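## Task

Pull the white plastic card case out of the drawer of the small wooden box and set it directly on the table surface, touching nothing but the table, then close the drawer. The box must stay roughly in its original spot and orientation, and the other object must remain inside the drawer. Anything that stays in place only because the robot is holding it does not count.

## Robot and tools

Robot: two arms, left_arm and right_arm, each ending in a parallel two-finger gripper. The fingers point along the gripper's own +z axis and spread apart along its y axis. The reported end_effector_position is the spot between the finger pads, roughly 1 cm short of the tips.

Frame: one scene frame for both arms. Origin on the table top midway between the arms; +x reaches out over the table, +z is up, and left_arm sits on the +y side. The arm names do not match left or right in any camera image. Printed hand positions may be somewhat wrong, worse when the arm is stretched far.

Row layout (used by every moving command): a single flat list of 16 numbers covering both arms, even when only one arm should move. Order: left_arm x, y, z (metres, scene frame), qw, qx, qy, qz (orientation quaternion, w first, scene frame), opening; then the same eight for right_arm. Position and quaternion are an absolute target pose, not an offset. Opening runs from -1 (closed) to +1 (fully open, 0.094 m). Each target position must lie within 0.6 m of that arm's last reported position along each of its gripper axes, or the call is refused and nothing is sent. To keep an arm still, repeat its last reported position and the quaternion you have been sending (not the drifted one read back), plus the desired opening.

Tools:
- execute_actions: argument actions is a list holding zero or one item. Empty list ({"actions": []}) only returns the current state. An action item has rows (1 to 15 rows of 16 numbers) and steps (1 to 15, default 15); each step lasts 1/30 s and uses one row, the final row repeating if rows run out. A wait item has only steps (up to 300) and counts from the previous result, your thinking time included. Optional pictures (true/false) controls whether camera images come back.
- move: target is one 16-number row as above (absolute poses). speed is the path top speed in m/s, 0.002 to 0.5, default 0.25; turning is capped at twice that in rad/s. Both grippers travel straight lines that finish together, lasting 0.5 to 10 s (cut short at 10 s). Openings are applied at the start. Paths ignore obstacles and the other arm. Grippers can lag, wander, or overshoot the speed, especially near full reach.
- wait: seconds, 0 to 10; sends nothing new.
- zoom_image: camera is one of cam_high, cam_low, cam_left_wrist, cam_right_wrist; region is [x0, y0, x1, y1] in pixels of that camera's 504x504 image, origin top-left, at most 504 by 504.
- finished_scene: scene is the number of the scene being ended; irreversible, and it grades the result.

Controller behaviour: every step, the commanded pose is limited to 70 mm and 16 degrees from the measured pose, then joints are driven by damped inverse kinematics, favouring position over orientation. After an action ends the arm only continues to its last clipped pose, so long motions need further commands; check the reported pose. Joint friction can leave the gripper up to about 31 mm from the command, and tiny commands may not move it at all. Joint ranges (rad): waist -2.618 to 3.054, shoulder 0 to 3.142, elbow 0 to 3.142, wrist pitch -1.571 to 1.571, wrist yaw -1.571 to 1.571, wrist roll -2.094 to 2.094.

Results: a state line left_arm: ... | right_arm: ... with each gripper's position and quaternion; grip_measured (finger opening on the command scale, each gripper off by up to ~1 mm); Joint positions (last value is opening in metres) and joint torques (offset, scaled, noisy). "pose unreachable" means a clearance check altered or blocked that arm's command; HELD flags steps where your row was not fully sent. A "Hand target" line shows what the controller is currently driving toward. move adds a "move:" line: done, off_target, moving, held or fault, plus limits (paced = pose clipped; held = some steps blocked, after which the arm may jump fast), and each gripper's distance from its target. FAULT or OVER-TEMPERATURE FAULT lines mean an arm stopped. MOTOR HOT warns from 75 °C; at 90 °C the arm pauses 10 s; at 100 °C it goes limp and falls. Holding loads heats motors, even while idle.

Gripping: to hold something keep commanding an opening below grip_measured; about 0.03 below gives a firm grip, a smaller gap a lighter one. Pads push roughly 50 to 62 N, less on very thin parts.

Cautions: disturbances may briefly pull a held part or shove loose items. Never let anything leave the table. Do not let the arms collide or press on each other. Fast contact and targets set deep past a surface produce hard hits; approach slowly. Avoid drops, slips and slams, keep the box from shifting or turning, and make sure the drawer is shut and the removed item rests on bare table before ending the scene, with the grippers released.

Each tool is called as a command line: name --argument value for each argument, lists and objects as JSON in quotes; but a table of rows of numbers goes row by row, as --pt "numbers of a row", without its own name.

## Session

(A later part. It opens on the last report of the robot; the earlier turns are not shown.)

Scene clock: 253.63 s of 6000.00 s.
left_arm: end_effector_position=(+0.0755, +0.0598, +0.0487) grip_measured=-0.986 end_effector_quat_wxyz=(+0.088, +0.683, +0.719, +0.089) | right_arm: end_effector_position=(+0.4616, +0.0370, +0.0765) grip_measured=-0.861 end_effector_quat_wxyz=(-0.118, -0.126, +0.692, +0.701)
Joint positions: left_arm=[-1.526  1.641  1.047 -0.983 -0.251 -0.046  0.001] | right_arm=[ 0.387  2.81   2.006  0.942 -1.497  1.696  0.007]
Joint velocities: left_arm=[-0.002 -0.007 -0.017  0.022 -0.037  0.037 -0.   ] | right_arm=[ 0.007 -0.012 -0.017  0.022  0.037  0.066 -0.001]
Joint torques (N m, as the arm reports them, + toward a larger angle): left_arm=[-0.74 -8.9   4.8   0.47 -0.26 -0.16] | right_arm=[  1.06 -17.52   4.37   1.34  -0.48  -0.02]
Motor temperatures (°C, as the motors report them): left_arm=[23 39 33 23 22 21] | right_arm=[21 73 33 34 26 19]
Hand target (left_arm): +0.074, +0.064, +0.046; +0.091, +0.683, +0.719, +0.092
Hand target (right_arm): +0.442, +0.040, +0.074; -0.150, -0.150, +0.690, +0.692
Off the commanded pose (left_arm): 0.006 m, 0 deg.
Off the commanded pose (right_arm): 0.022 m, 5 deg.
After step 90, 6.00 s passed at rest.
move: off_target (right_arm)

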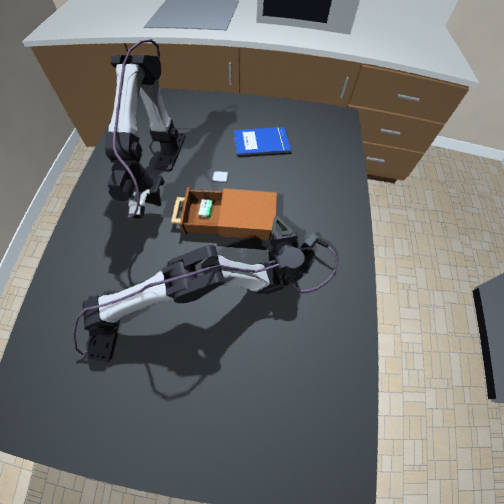

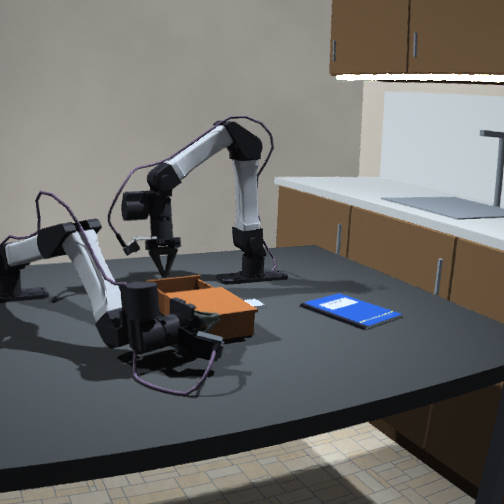

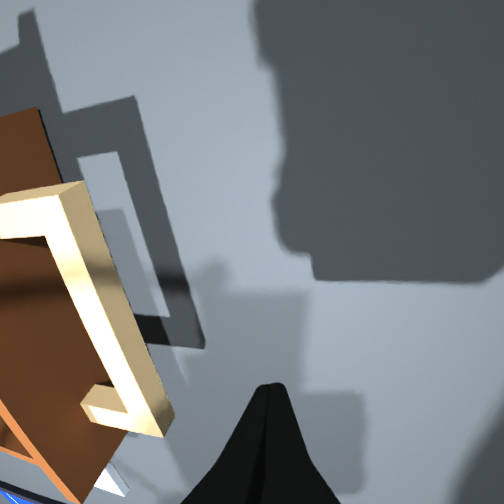

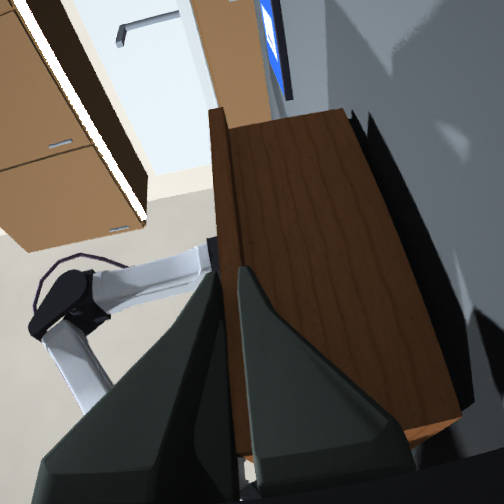

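move --target '[0.10,0.055,0.02,0.09,0.70,0.70,0.09,-1,0.464,0.045,0.078,-0.13,-0.13,0.695,0.695,-0.5]' --speed 0.03

move --target '[0.20,0.052,0.02,0.09,0.70,0.70,0.09,-1,0.45,0.055,0.078,-0.14,-0.14,0.693,0.693,-0.5]' --speed 0.03

Scene clock: 271.80 s of 6000.00 s.
left_arm: end_effector_position=(+0.0963, +0.0471, +0.0307) grip_measured=-0.986 end_effector_quat_wxyz=(+0.101, +0.700, +0.702, +0.080) | right_arm: end_effector_position=(+0.4655, +0.0394, +0.0718) grip_measured=-0.502 end_effector_quat_wxyz=(-0.135, -0.114, +0.697, +0.695)
Joint positions: left_arm=[-1.455  1.679  1.008 -0.849 -0.253  0.082  0.001] | right_arm=[ 0.388  2.824  2.048  0.829 -1.503  1.654  0.023]
Joint velocities: left_arm=[-0.012 -0.012 -0.002  0.037 -0.007  0.022 -0.   ] | right_arm=[-0.017 -0.002  0.002 -0.081  0.022  0.007 -0.001]
Joint torques (N m, as the arm reports them, + toward a larger angle): left_arm=[ 0.97 -6.93  4.87  0.6  -0.19  0.02] | right_arm=[  0.39 -16.53   8.6    1.31  -0.02  -0.1 ]
Motor temperatures (°C, as the motors report them): left_arm=[23 38 31 22 22 21] | right_arm=[21 76 32 34 25 19]
Hand target (left_arm): +0.099, +0.055, +0.020; +0.090, +0.701, +0.701, +0.089
Hand target (right_arm): +0.464, +0.045, +0.078; -0.130, -0.130, +0.694, +0.697
Off the commanded pose (left_arm): 0.014 m, 2 deg.
Off the commanded pose (right_arm): 0.008 m, 2 deg.
MOTOR HOT: a motor of the right arm reached 75 °C. Now the hottest motor of the right arm, joint 2 (shoulder), reports 76 °C. The controller's stop level is 90 °C. To cool a motor, set the load down, stop pushing, or move to a pose that needs little force.
After step 90, 13.57 s passed at rest.
move: off_target (left_arm)

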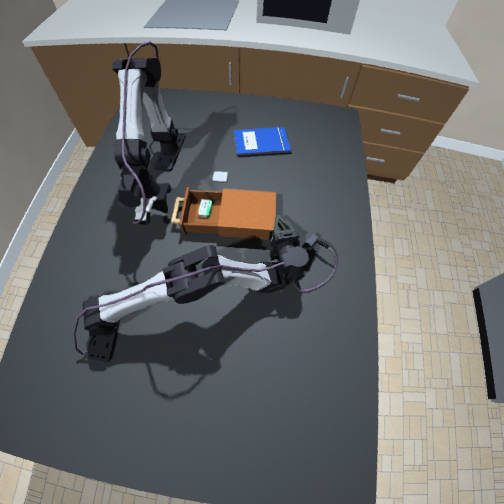

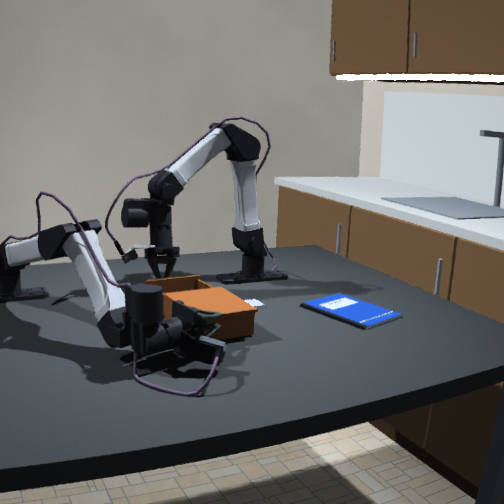

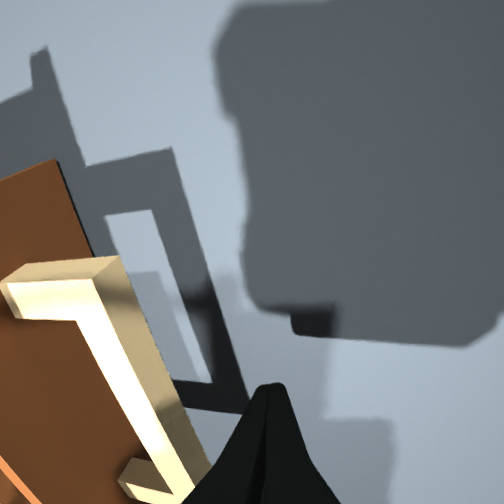

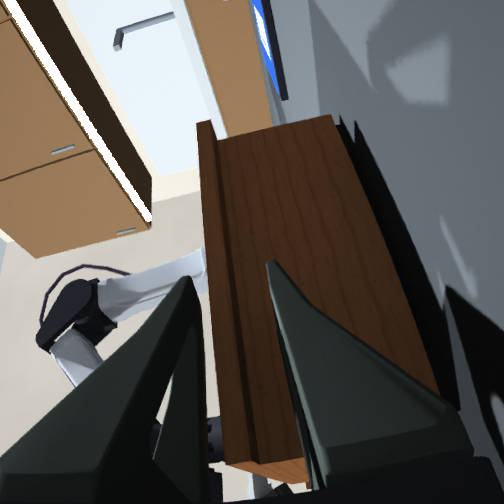

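Scene clock: 275.50 s of 6000.00 s.
left_arm: end_effector_position=(+0.1428, +0.0701, +0.0207) grip_measured=-0.986 end_effector_quat_wxyz=(+0.008, +0.718, +0.695, +0.039) | right_arm: end_effector_position=(+0.4784, +0.0400, +0.0719) grip_measured=-0.502 end_effector_quat_wxyz=(-0.096, -0.103, +0.697, +0.703)
Joint positions: left_arm=[-1.176  1.729  1.046 -0.904 -0.077  0.388  0.001] | right_arm=[ 0.381  2.824  2.048  0.823 -1.439  1.608  0.023]
Joint velocities: left_arm=[-0.012  0.012  0.022  0.007 -0.022  0.007 -0.   ] | right_arm=[ 0.002 -0.002  0.002 -0.037  0.125 -0.051  0.001]
Joint torques (N m, as the arm reports them, + toward a larger angle): left_arm=[ 3.76 -6.4   9.86  1.39 -1.33  0.11] | right_arm=[  2.74 -17.62   7.09   1.12  -0.65   0.01]
Motor temperatures (°C, as the motors report them): left_arm=[23 38 32 22 22 21] | right_arm=[21 77 32 34 25 19]
Hand target (left_arm): +0.193, +0.054, +0.026; +0.085, +0.698, +0.705, +0.087
Hand target (right_arm): +0.451, +0.055, +0.078; -0.140, -0.140, +0.692, +0.694
Off the commanded pose (left_arm): 0.060 m, 11 deg.
Off the commanded pose (right_arm): 0.033 m, 7 deg.
MOTOR HOT: still on. Now the hottest motor of the right arm, joint 2 (shoulder), reports 77 °C; the controller's stop level is 90 °C.
move: off_target (left_arm, right_arm)

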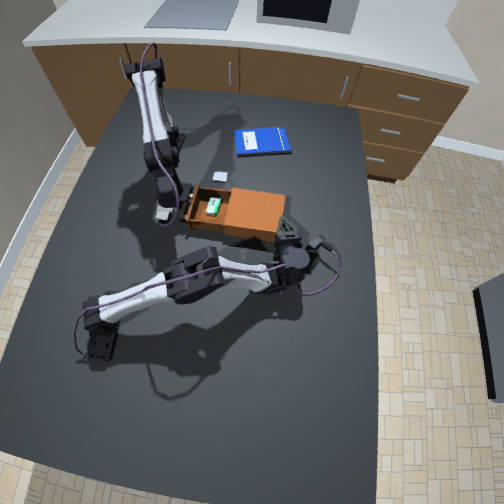

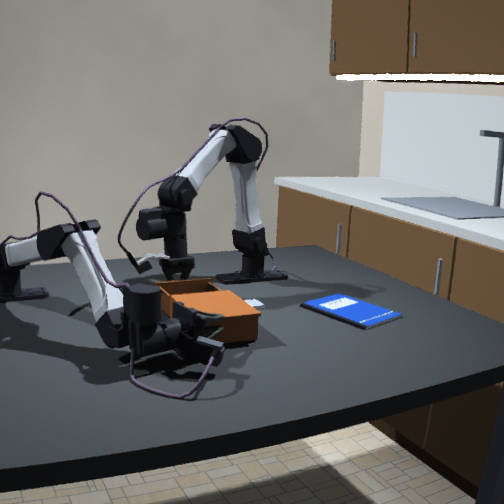

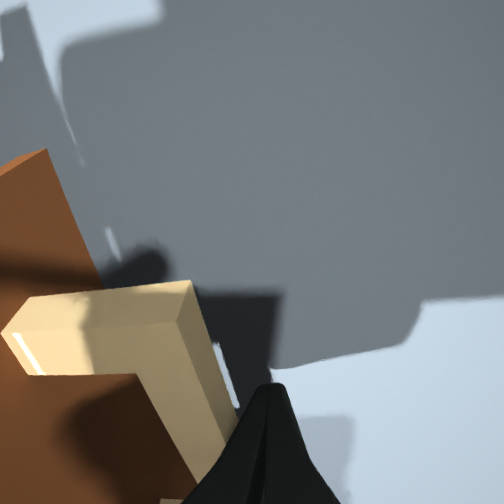

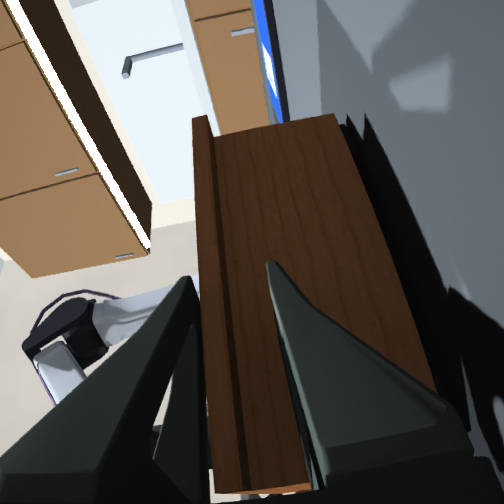

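execute_actions --actions '[]'

Scene clock: 291.87 s of 6000.00 s.
left_arm: end_effector_position=(+0.1427, +0.0702, +0.0207) grip_measured=-0.986 end_effector_quat_wxyz=(+0.008, +0.719, +0.694, +0.039) | right_arm: end_effector_position=(+0.4784, +0.0400, +0.0718) grip_measured=-0.502 end_effector_quat_wxyz=(-0.096, -0.103, +0.697, +0.703)
Joint positions: left_arm=[-1.176  1.729  1.046 -0.904 -0.077  0.39   0.001] | right_arm=[ 0.381  2.824  2.048  0.823 -1.439  1.608  0.023]
Joint velocities: left_arm=[-0.012 -0.017  0.017 -0.007 -0.022 -0.007 -0.001] | right_arm=[ 0.012 -0.012 -0.007  0.081 -0.066 -0.007  0.001]
Joint torques (N m, as the arm reports them, + toward a larger angle): left_arm=[ 3.77 -6.43  9.88  1.38 -1.35  0.13] | right_arm=[  2.79 -17.79   7.06   1.1   -0.7    0.05]
Motor temperatures (°C, as the motors report them): left_arm=[23 36 33 24 23 21] | right_arm=[21 79 33 34 25 19]
Hand target (left_arm): +0.193, +0.054, +0.026; +0.085, +0.699, +0.705, +0.087
Hand target (right_arm): +0.451, +0.055, +0.078; -0.140, -0.139, +0.692, +0.694
Off the commanded pose (left_arm): 0.060 m, 11 deg.
Off the commanded pose (right_arm): 0.033 m, 7 deg.
MOTOR HOT: still on. Now the hottest motor of the right arm, joint 2 (shoulder), reports 79 °C; the controller's stop level is 90 °C.
Steps of this call (steps 1 to 90: nothing new was sent; then 13.37 s passed at rest). Readings (end_effector_position):
1: left_arm (+0.1428, +0.0702, +0.0207) | right_arm (+0.4784, +0.0400, +0.0718)
2: left_arm (+0.1427, +0.0702, +0.0207) | right_arm (+0.4784, +0.0400, +0.0718)
4: left_arm (+0.1427, +0.0702, +0.0207) | right_arm (+0.4784, +0.0400, +0.0718)
8: left_arm (+0.1427, +0.0702, +0.0207) | right_arm (+0.4784, +0.0400, +0.0718)
90: the state above

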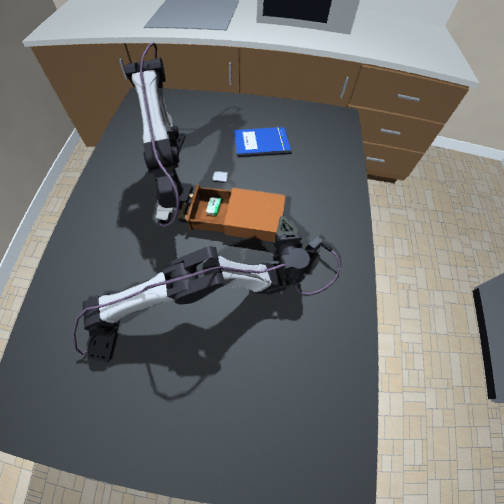

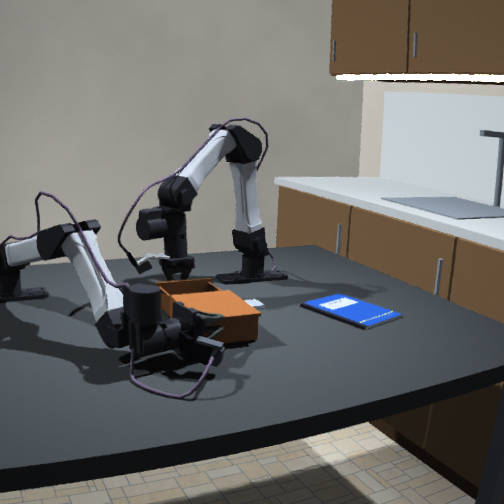

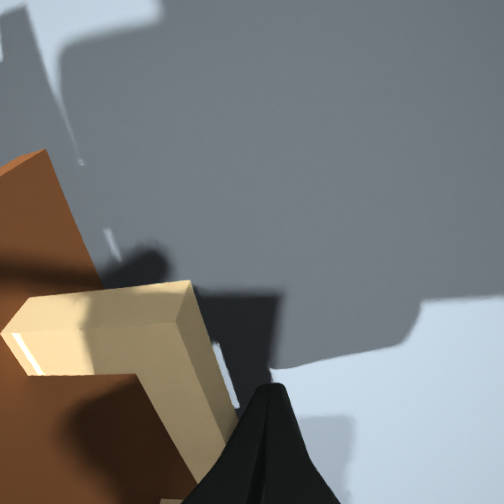

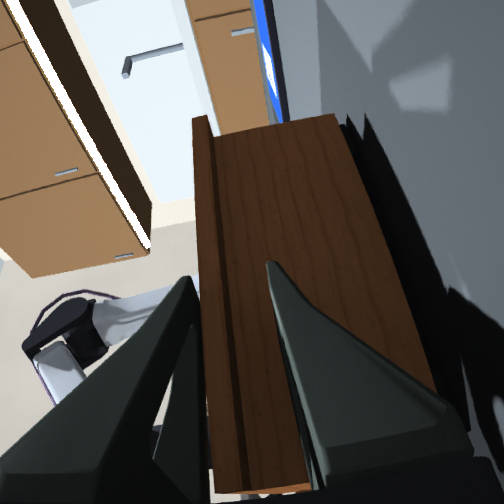

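move --target '[0.11,0.08,0.10,0,0.707,0.707,0, 0.51,0.02,0.075,-0.1,-0.1,0.7,0.7,-0.3]' --speed 0.1

move --target '[0.25,0.12,0.22,0,0,1,0,1, 0.35,-0.12,0.15,0.5,-0.5,0.5,0.5,-1]'

move --target '[0.52,0.06,0.14,0.17,0,0.985,0,1, 0.08,-0.05,0.12,0.707,0,0.707,0,-1]'


Scene clock: 307.23 s of 6000.00 s.
left_arm: end_effector_position=(+0.2469, +0.1133, +0.2110) grip_measured=+1.000 end_effector_quat_wxyz=(+0.027, +0.011, +0.999, -0.030) | right_arm: end_effector_position=(+0.3558, -0.1175, +0.1457) grip_measured=-0.979 end_effector_quat_wxyz=(+0.496, -0.501, +0.504, +0.499)
Joint positions: left_arm=[-0.752  1.682  1.765 -1.574  0.005 -0.769  0.094] | right_arm=[ 0.145  1.987  0.806  1.13  -1.394 -0.045  0.001]
Joint velocities: left_arm=[ 0.002 -0.027  0.012  0.022 -0.007 -0.081  0.   ] | right_arm=[-0.007 -0.007  0.007  0.066 -0.022 -0.007  0.001]
Joint torques (N m, as the arm reports them, + toward a larger angle): left_arm=[ 0.95 -9.03  9.2   0.44 -0.05 -0.15] | right_arm=[ -0.89 -10.82   3.42   1.47  -0.02   0.08]
Motor temperatures (°C, as the motors report them): left_arm=[23 35 34 24 23 21] | right_arm=[21 80 33 34 25 19]
Hand target (left_arm): +0.249, +0.115, +0.219; +0.032, +0.001, +0.999, -0.039
Hand target (right_arm): +0.352, -0.121, +0.148; +0.499, -0.502, +0.501, +0.498
Off the commanded pose (left_arm): 0.012 m, 5 deg.
Off the commanded pose (right_arm): 0.008 m, 1 deg.
MOTOR HOT: still on. Now the hottest motor of the right arm, joint 2 (shoulder), reports 80 °C; the controller's stop level is 90 °C.
joint sent to its limit (left arm) — the command would take joint 4 (wrist pitch) past its lower limit, so that joint was sent only as far as its limit.
After step 90, 8.33 s passed at rest.
move: off_target (left_arm)

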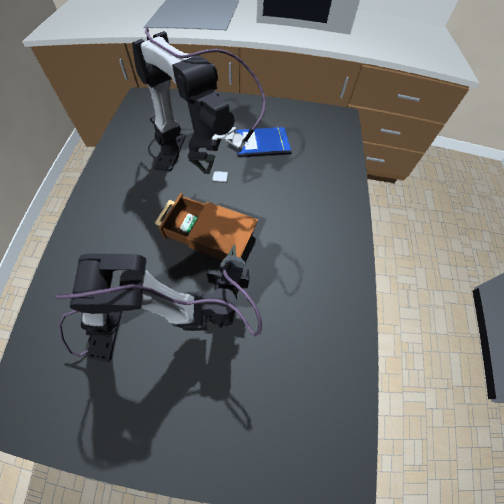

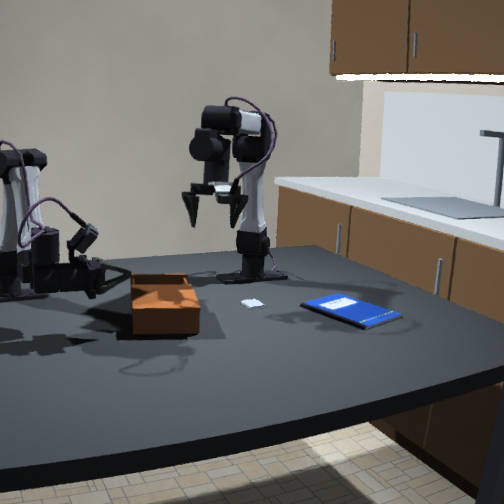

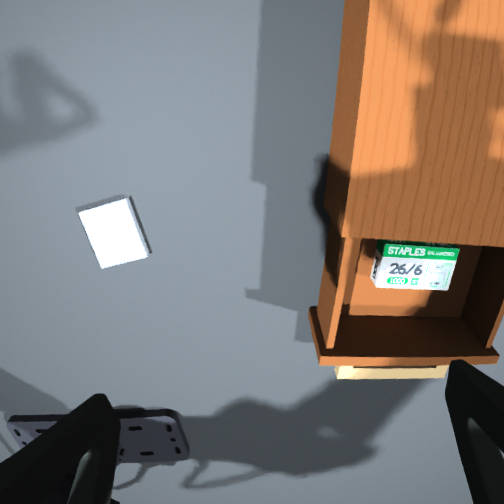

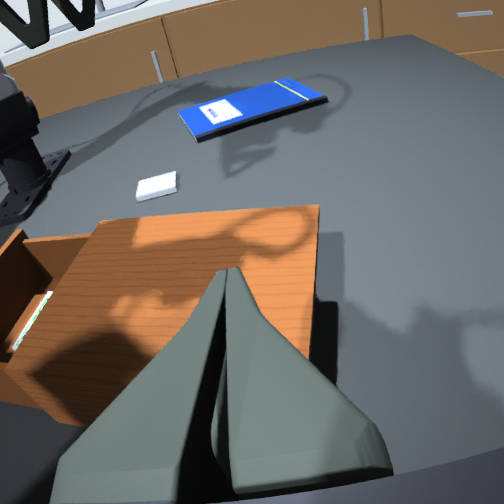

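Scene clock: 310.90 s of 6000.00 s.
left_arm: end_effector_position=(+0.5113, +0.0529, +0.1383) grip_measured=+1.000 end_effector_quat_wxyz=(+0.194, +0.007, +0.981, -0.026) | right_arm: end_effector_position=(+0.0810, -0.0527, +0.1176) grip_measured=-0.979 end_effector_quat_wxyz=(+0.695, -0.142, +0.693, +0.126)
Joint positions: left_arm=[-0.54   2.592  2.824 -1.443 -0.165 -0.535  0.094] | right_arm=[1.907 1.871 0.382 1.374 1.559 0.092 0.001]
Joint velocities: left_arm=[-0.017 -0.017  0.002  0.007 -0.037  0.022  0.   ] | right_arm=[ 0.012  0.002 -0.007  0.007  0.066 -0.007 -0.   ]
Joint torques (N m, as the arm reports them, + toward a larger angle): left_arm=[  0.94 -15.38   9.59   1.22  -0.22   0.04] | right_arm=[ 0.5  -5.57  4.87  1.15  0.18  0.06]
Motor temperatures (°C, as the motors report them): left_arm=[23 36 34 24 23 21] | right_arm=[21 77 33 35 25 19]
Hand target (left_arm): +0.520, +0.056, +0.139; +0.206, +0.005, +0.978, -0.026
Hand target (right_arm): +0.077, -0.049, +0.118; +0.695, -0.137, +0.694, +0.130
Off the commanded pose (left_arm): 0.011 m, 4 deg.
Off the commanded pose (right_arm): 0.004 m, 22 deg; orientation clipped at the last step of the last action.
MOTOR HOT: still on. Now the hottest motor of the right arm, joint 2 (shoulder), reports 77 °C; the controller's stop level is 90 °C.
elbow stopped short (left arm): the move would have taken joint 3 (elbow) straighter than the controller allows; a more bent joint 3 avoids this.
joint sent to its limit (right arm) — the command would take joint 5 (wrist yaw) past its upper limit, so that joint was sent only as far as its limit.
move: off_target (left_arm, right_arm); limits=paced

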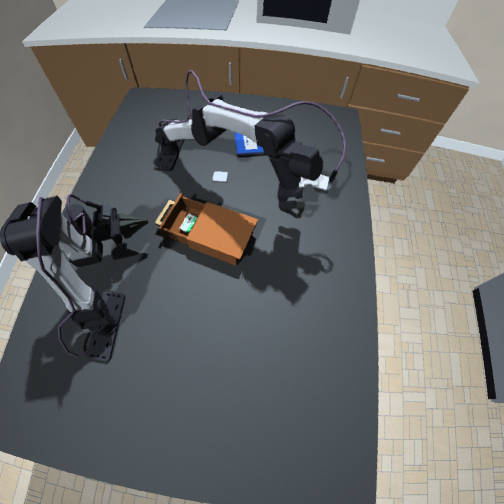

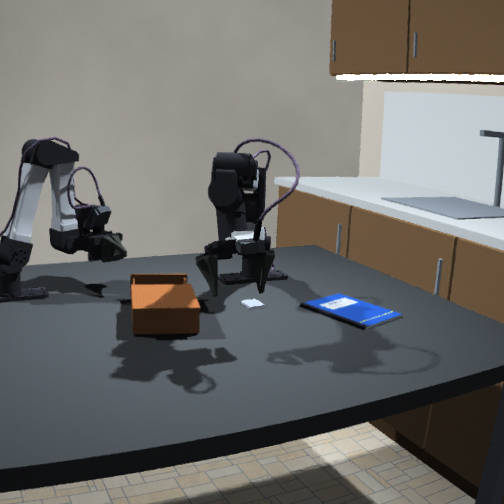

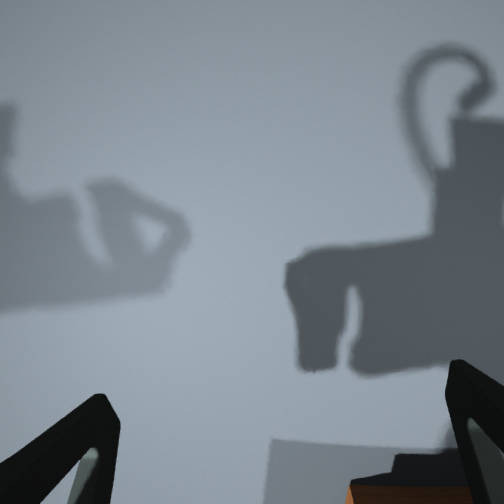

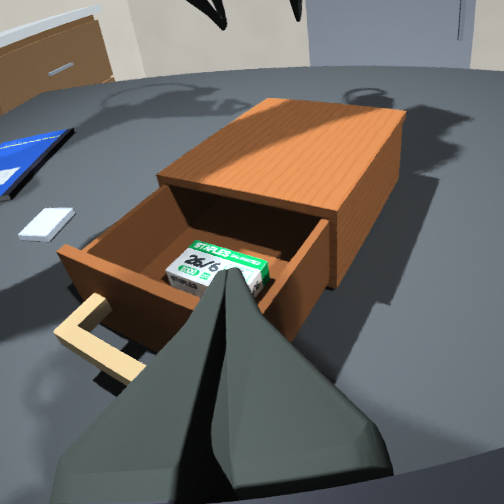

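zoom_image --camera "cam_high" --region '[140,170,300,290]'

Region (140, 170, 300, 290) of cam_high's 504x504 image, scaled by 3.150, with more detail than that image has; it fills the top 378 rows of this view, and the rest is white.

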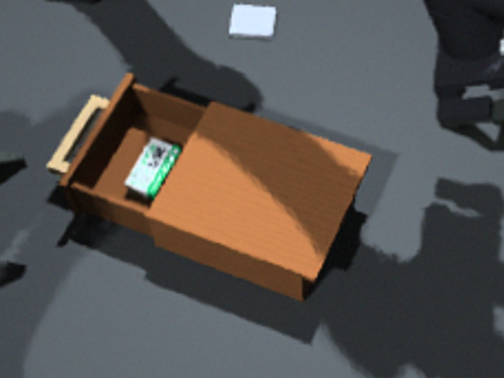

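move --target '[0.2,0.15,0.2,0,0.12,0.99,0,0.2, 0.2,-0.2,0.2,0.38,0,0.92,0,1]'

move --target '[0.04,0.05,0.12,0,0.12,0.99,0,0.2, 0.43,-0.045,0.14,0,0.12,0.99,0,1]'

Scene clock: 337.60 s of 6000.00 s.
left_arm: end_effector_position=(+0.2079, +0.1523, +0.2052) grip_measured=+0.202 end_effector_quat_wxyz=(+0.025, +0.116, +0.993, -0.011) | right_arm: end_effector_position=(+0.2011, -0.1984, +0.1957) grip_measured=+1.000 end_effector_quat_wxyz=(+0.706, +0.010, +0.706, -0.057)
Joint positions: left_arm=[-0.767  1.491  1.549 -1.576 -0.014 -0.572  0.056] | right_arm=[ 1.433  1.169  0.157  1.215  1.56  -0.269  0.094]
Joint velocities: left_arm=[-0.007 -0.007 -0.002 -0.095 -0.037 -0.022 -0.001] | right_arm=[-0.012 -0.017 -0.007 -0.022 -0.022 -0.022  0.   ]
Joint torques (N m, as the arm reports them, + toward a larger angle): left_arm=[-0.77 -6.78  4.89  0.41 -0.07 -0.15] | right_arm=[-0.99 -3.73  6.36  1.07  0.   -0.03]
Motor temperatures (°C, as the motors report them): left_arm=[23 44 35 24 22 21] | right_arm=[21 61 32 34 24 19]
Hand target (left_arm): +0.200, +0.155, +0.200; +0.012, +0.118, +0.993, -0.004
Hand target (right_arm): +0.202, -0.200, +0.201; +0.705, +0.019, +0.706, -0.058
Off the commanded pose (left_arm): 0.010 m, 3 deg.
Off the commanded pose (right_arm): 0.005 m, 46 deg; orientation clipped at the last step of the last action.
MOTOR HOT: cleared. Now the hottest motor of the right arm, joint 2 (shoulder), reports 61 °C.
joint sent to its limit (left arm) — the command would take joint 4 (wrist pitch) past its lower limit, so that joint was sent only as far as its limit.
joint sent to its limit (right arm) — the command would take joint 5 (wrist yaw) past its upper limit, so that joint was sent only as far as its limit.
After step 90, 20.83 s passed at rest.
move: off_target (left_arm, right_arm); limits=paced

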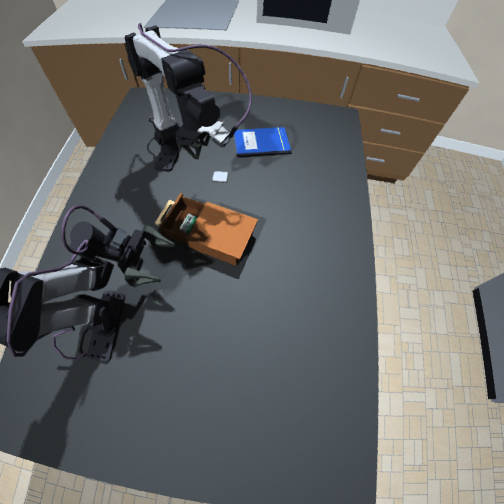

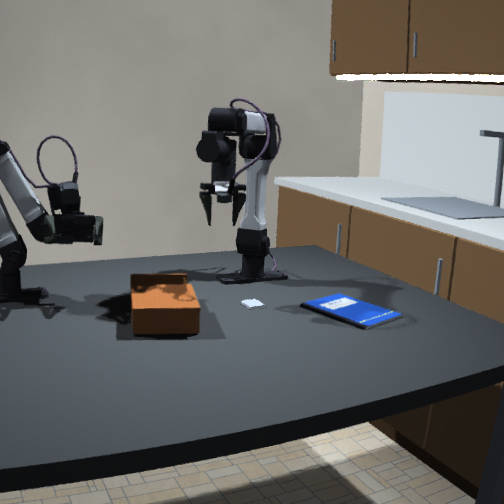

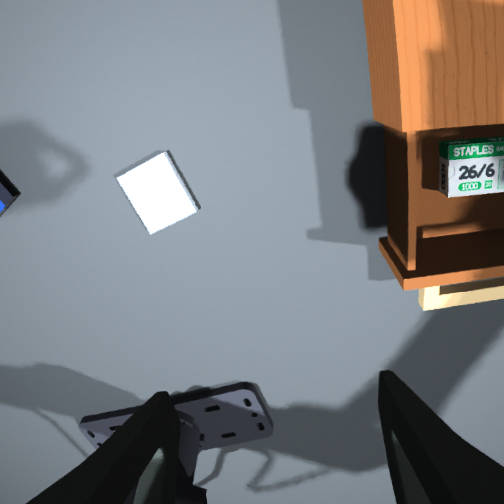

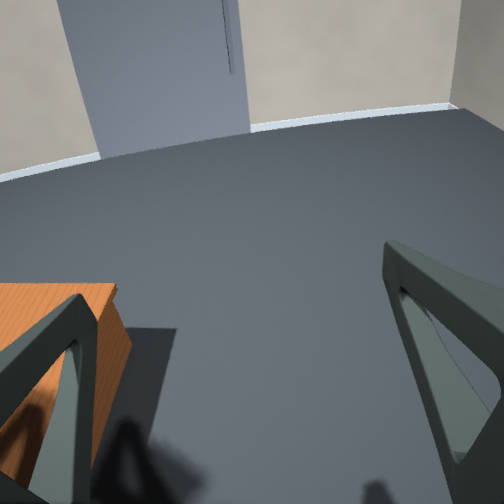

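Scene clock: 341.33 s of 6000.00 s.
left_arm: end_effector_position=(+0.0469, +0.0535, +0.1298) grip_measured=+0.202 end_effector_quat_wxyz=(+0.008, +0.119, +0.993, -0.003) | right_arm: end_effector_position=(+0.4239, -0.0472, +0.1367) grip_measured=+1.000 end_effector_quat_wxyz=(+0.074, +0.116, +0.988, +0.071)
Joint positions: left_arm=[-1.484  1.593  1.345 -1.315 -0.015 -1.284  0.056] | right_arm=[ 0.603  2.52   2.732 -1.577 -0.001  0.869  0.094]
Joint velocities: left_arm=[ 0.007  0.027  0.002 -0.037 -0.066 -0.066 -0.001] | right_arm=[-0.017 -0.007  0.002 -0.051  0.007  0.066  0.   ]
Joint torques (N m, as the arm reports them, + toward a larger angle): left_arm=[-0.76 -6.44  5.65  0.46 -0.11 -0.16] | right_arm=[ -0.71 -14.6    8.31   0.51   0.1    0.  ]
Motor temperatures (°C, as the motors report them): left_arm=[23 43 35 24 22 21] | right_arm=[21 60 32 34 24 19]
Hand target (left_arm): +0.043, +0.056, +0.121; +0.005, +0.120, +0.993, +0.009
Hand target (right_arm): +0.426, -0.047, +0.143; +0.079, +0.115, +0.987, +0.080
Off the commanded pose (left_arm): 0.012 m, 1 deg.
Off the commanded pose (right_arm): 0.007 m, 12 deg.
joint sent to its limit (right arm) — the command would take joint 4 (wrist pitch) past its lower limit, so that joint was sent only as far as its limit.
move: off_target (left_arm, right_arm); limits=paced

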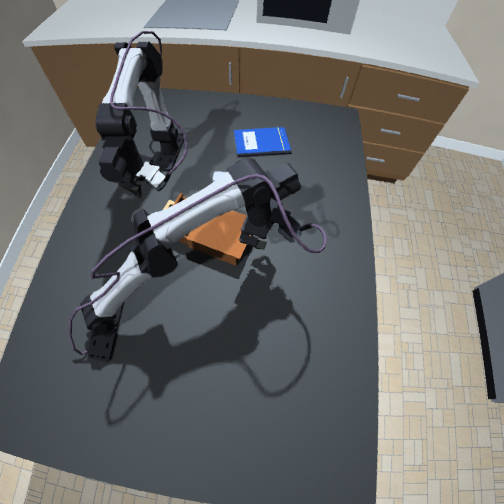

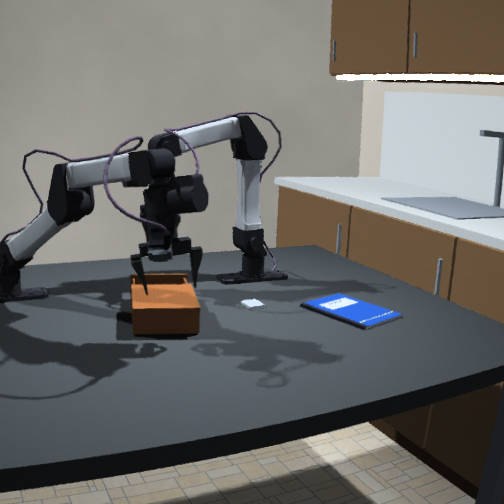

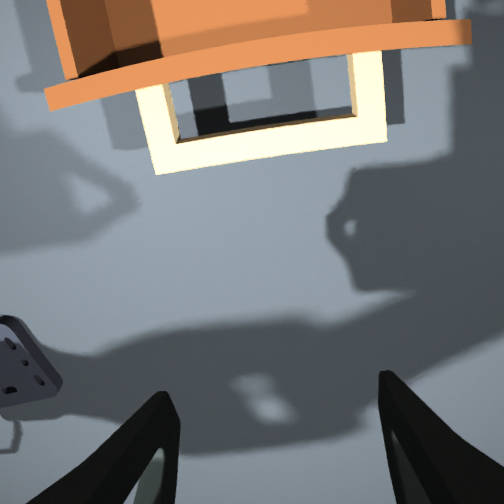

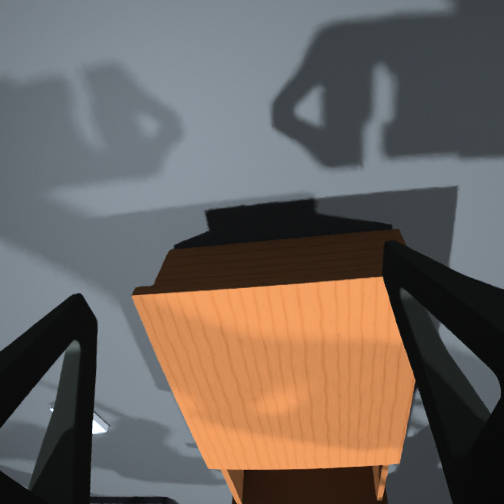

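move --target '[0.06,0.043,0.03,0,0.06,0.998,0,0.2, 0.445,-0.06,0.10,0.05,0.06,0.995,0.04,1]' --speed 0.1

move --target '[0.06,0.043,0.03,0,0.06,0.998,0,0.2, 0.445,-0.06,0.045,0.05,0.06,0.995,0.04,1]' --speed 0.06

Scene clock: 349.80 s of 6000.00 s.
left_arm: end_effector_position=(+0.0570, +0.0373, +0.0397) grip_measured=+0.202 end_effector_quat_wxyz=(+0.003, +0.071, +0.997, -0.012) | right_arm: end_effector_position=(+0.4399, -0.0588, +0.0925) grip_measured=+1.000 end_effector_quat_wxyz=(+0.052, +0.060, +0.996, +0.043)
Joint positions: left_arm=[-1.446  1.704  1.101 -0.943 -0.003 -1.342  0.056] | right_arm=[ 0.565  2.636  2.782 -1.58  -0.004  0.719  0.094]
Joint velocities: left_arm=[-0.027 -0.037  0.002  0.051  0.066 -0.022 -0.   ] | right_arm=[-0.012  0.002 -0.012  0.007 -0.051  0.007  0.   ]
Joint torques (N m, as the arm reports them, + toward a larger angle): left_arm=[ 0.97 -7.55  5.07  0.46 -0.09 -0.15] | right_arm=[ -0.75 -15.49   8.36   0.44   0.14  -0.05]
Motor temperatures (°C, as the motors report them): left_arm=[23 41 34 23 22 21] | right_arm=[20 62 34 33 24 19]
Hand target (left_arm): +0.059, +0.044, +0.031; -0.001, +0.060, +0.998, -0.000
Hand target (right_arm): +0.445, -0.060, +0.100; +0.063, +0.060, +0.995, +0.050
Off the commanded pose (left_arm): 0.012 m, 2 deg.
Off the commanded pose (right_arm): 0.009 m, 0 deg.
joint sent to its limit (right arm) — the command would take joint 4 (wrist pitch) past its lower limit, so that joint was sent only as far as its limit.
After step 90, 3.90 s passed at rest.
move: off_target (left_arm)

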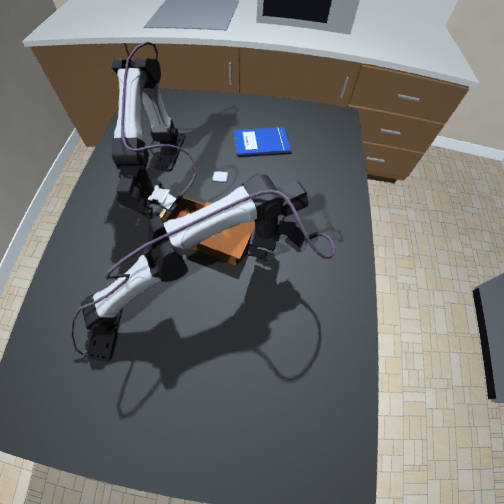

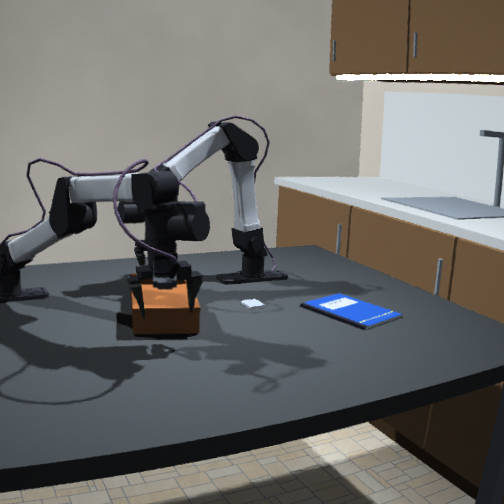

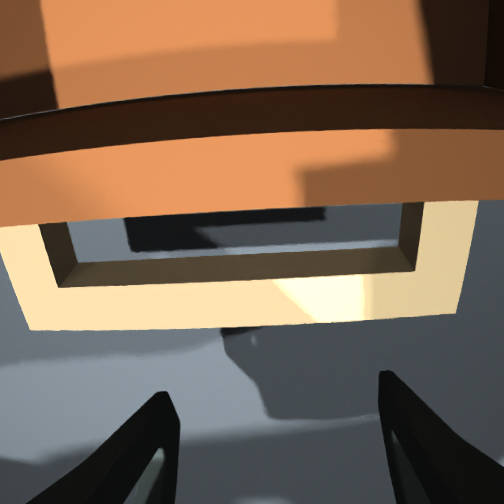

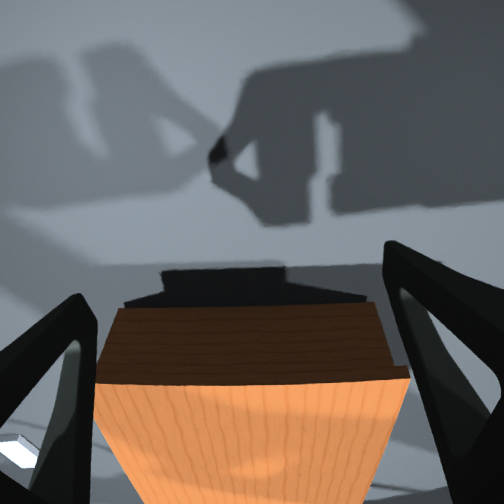

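Scene clock: 351.17 s of 6000.00 s.
left_arm: end_effector_position=(+0.0571, +0.0368, +0.0397) grip_measured=+0.202 end_effector_quat_wxyz=(+0.004, +0.071, +0.997, -0.013) | right_arm: end_effector_position=(+0.4427, -0.0569, +0.0347) grip_measured=+1.000 end_effector_quat_wxyz=(+0.039, +0.060, +0.997, +0.033)
Joint positions: left_arm=[-1.446  1.704  1.101 -0.941 -0.003 -1.342  0.056] | right_arm=[ 0.565  2.597  2.472 -1.344 -0.004  0.718  0.094]
Joint velocities: left_arm=[ 0.002 -0.007 -0.002  0.051 -0.037 -0.081 -0.001] | right_arm=[0.002 0.002 0.007 0.022 0.051 0.081 0.   ]
Joint torques (N m, as the arm reports them, + toward a larger angle): left_arm=[ 1.01 -7.33  5.24  0.5  -0.1  -0.15] | right_arm=[ -0.71 -18.34   4.9    0.53   0.14  -0.07]
Motor temperatures (°C, as the motors report them): left_arm=[23 41 34 23 22 21] | right_arm=[20 63 33 33 24 19]
Hand target (left_arm): +0.060, +0.043, +0.031; +0.000, +0.060, +0.998, +0.000
Hand target (right_arm): +0.446, -0.059, +0.045; +0.049, +0.060, +0.996, +0.040
Off the commanded pose (left_arm): 0.012 m, 2 deg.
Off the commanded pose (right_arm): 0.011 m, 2 deg.
move: off_target (left_arm, right_arm)

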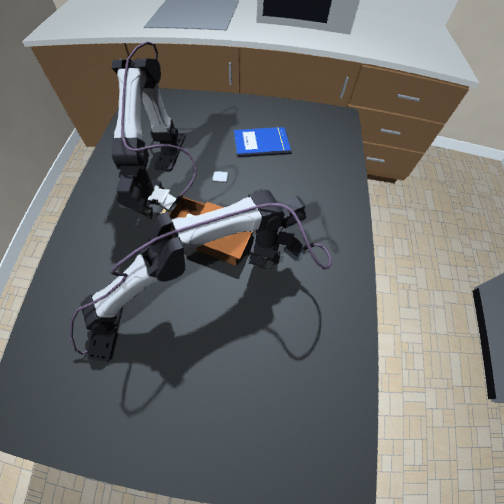

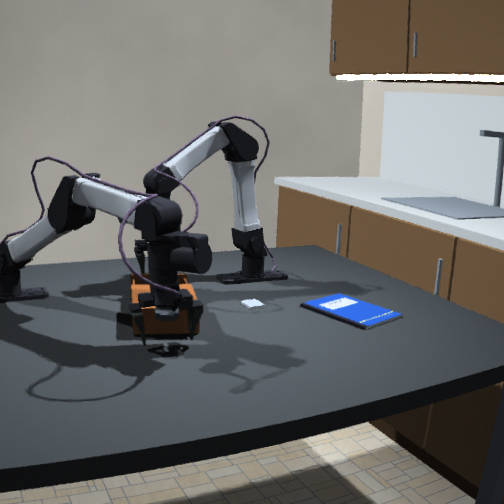

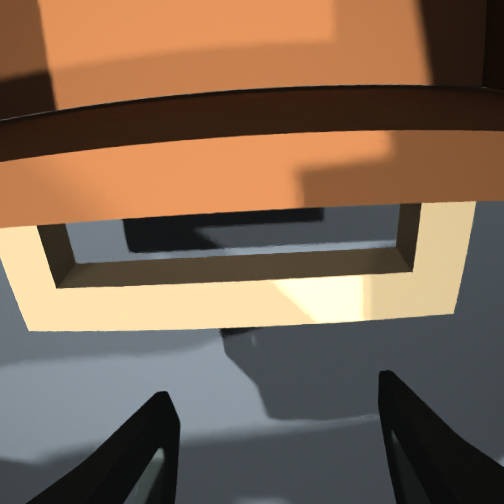

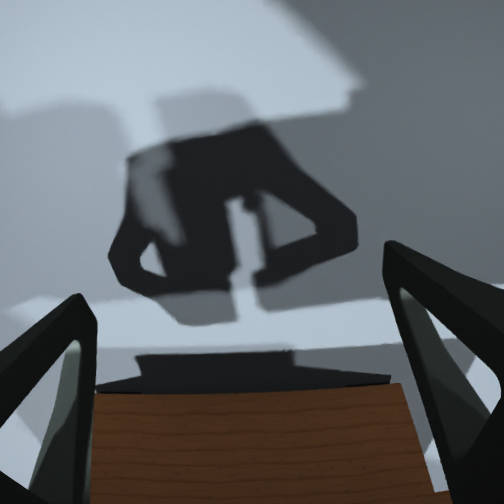

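move --target '[0.095,0.048,0.02,0,0.07,0.997,0,0.2, 0.38,-0.046,0.045,0,0.07,0.997,0,0.6]' --speed 0.03

Scene clock: 368.10 s of 6000.00 s.
left_arm: end_effector_position=(+0.0773, +0.0371, +0.0359) grip_measured=+0.202 end_effector_quat_wxyz=(-0.023, +0.084, +0.996, -0.025) | right_arm: end_effector_position=(+0.4114, -0.0518, +0.0450) grip_measured=+0.602 end_effector_quat_wxyz=(+0.039, +0.095, +0.995, +0.010)
Joint positions: left_arm=[-1.343  1.709  1.089 -0.915  0.058 -1.214  0.056] | right_arm=[ 0.624  2.49   2.315 -1.326  0.038  0.846  0.075]
Joint velocities: left_arm=[-0.007 -0.002  0.007 -0.007  0.066  0.007 -0.001] | right_arm=[ 0.017 -0.012  0.002 -0.081  0.007  0.037 -0.001]
Joint torques (N m, as the arm reports them, + toward a larger angle): left_arm=[ 2.17 -6.49  4.49  0.63 -0.54 -0.07] | right_arm=[  2.02 -16.53   4.03  -0.15  -0.24  -0.17]
Motor temperatures (°C, as the motors report them): left_arm=[23 38 33 23 22 21] | right_arm=[20 73 33 31 24 19]
Hand target (left_arm): +0.093, +0.048, +0.021; -0.002, +0.070, +0.998, -0.001
Hand target (right_arm): +0.382, -0.047, +0.045; -0.001, +0.071, +0.997, +0.000
Off the commanded pose (left_arm): 0.026 m, 4 deg.
Off the commanded pose (right_arm): 0.032 m, 5 deg.
After step 90, 11.53 s passed at rest.
move: off_target (left_arm, right_arm)

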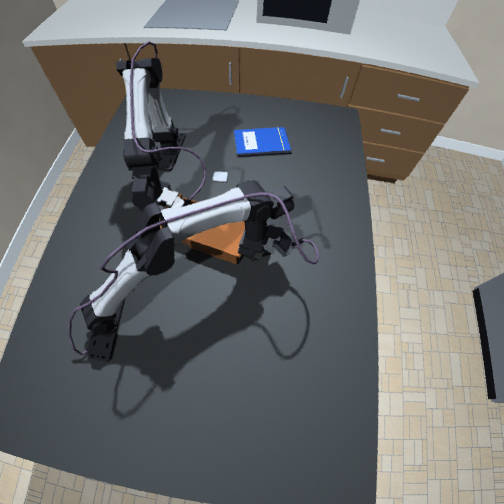

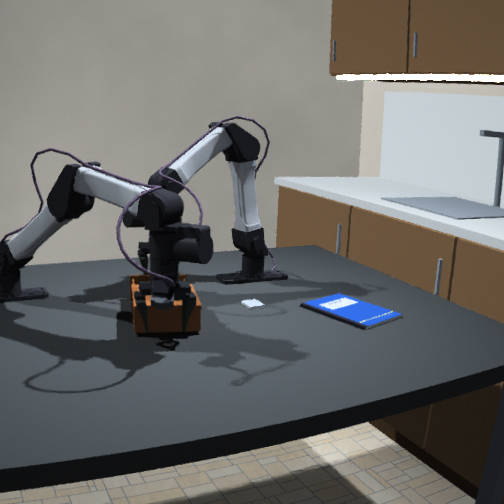

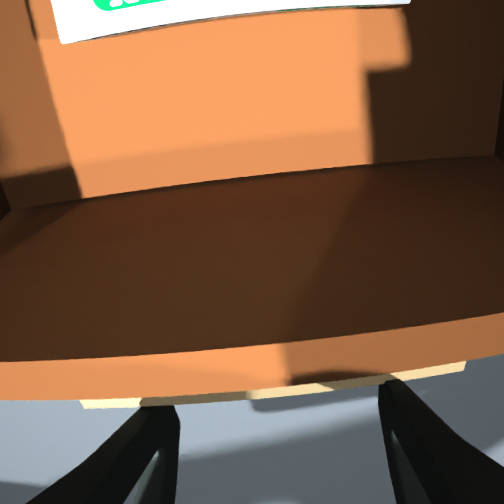

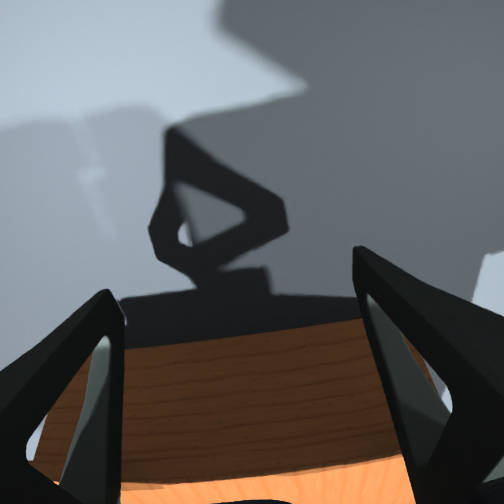

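Grippers conform to ~−11°. Push harder.

move --target '[0.14,0.03,0.025,0.05,0.1,0.994,0,0.2, 0.33,-0.035,0.045,-0.05,0.1,0.994,0,0.6]' --speed 0.03

Scene clock: 376.90 s of 6000.00 s.
left_arm: end_effector_position=(+0.1000, +0.0393, +0.0315) grip_measured=+0.202 end_effector_quat_wxyz=(-0.017, +0.119, +0.993, -0.005) | right_arm: end_effector_position=(+0.3842, -0.0465, +0.0524) grip_measured=+0.602 end_effector_quat_wxyz=(+0.032, +0.119, +0.992, +0.008)
Joint positions: left_arm=[-1.281  1.757  1.128 -0.944  0.036 -1.081  0.056] | right_arm=[ 0.666  2.401  2.186 -1.299  0.036  0.937  0.075]
Joint velocities: left_arm=[ 0.007  0.002  0.012 -0.037  0.051 -0.022 -0.001] | right_arm=[-0.017 -0.002 -0.012 -0.007 -0.037 -0.007 -0.001]
Joint torques (N m, as the arm reports them, + toward a larger angle): left_arm=[ 3.03 -6.21  8.95  0.88 -1.13 -0.08] | right_arm=[  3.29 -15.37   3.19  -0.42  -0.87   0.22]
Motor temperatures (°C, as the motors report them): left_arm=[23 37 32 23 22 21] | right_arm=[21 74 32 31 24 19]
Hand target (left_arm): +0.137, +0.032, +0.028; +0.047, +0.099, +0.994, -0.001
Hand target (right_arm): +0.334, -0.037, +0.047; -0.048, +0.103, +0.994, -0.001
Off the commanded pose (left_arm): 0.042 m, 8 deg.
Off the commanded pose (right_arm): 0.056 m, 10 deg.
After step 90, 2.57 s passed at rest.
move: off_target (left_arm, right_arm)

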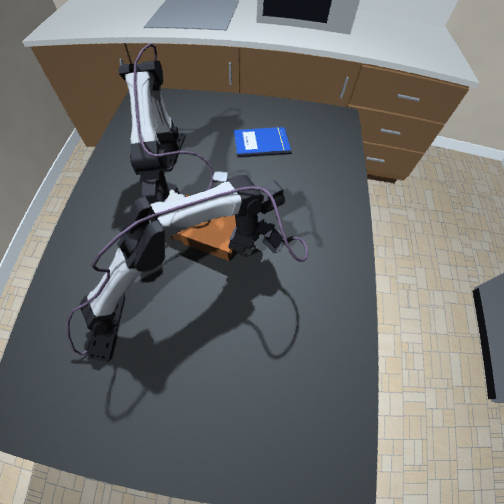

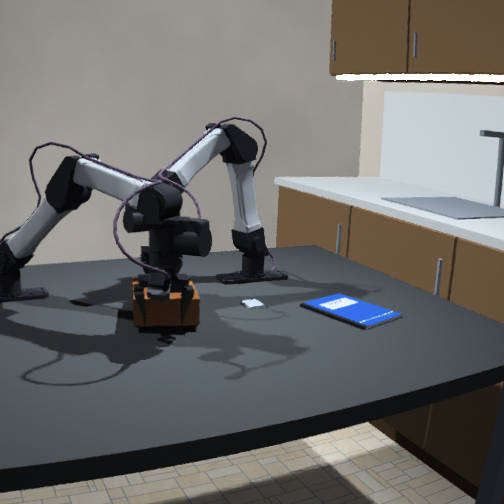

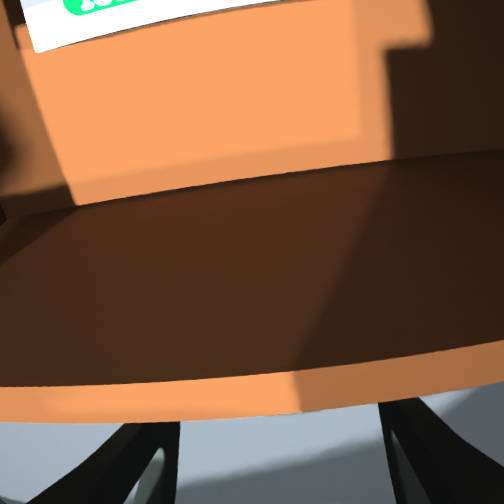

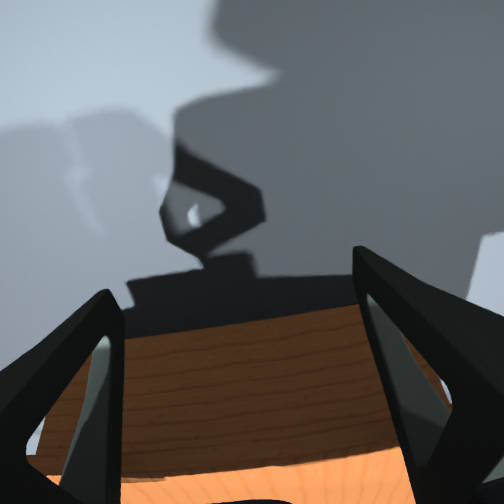

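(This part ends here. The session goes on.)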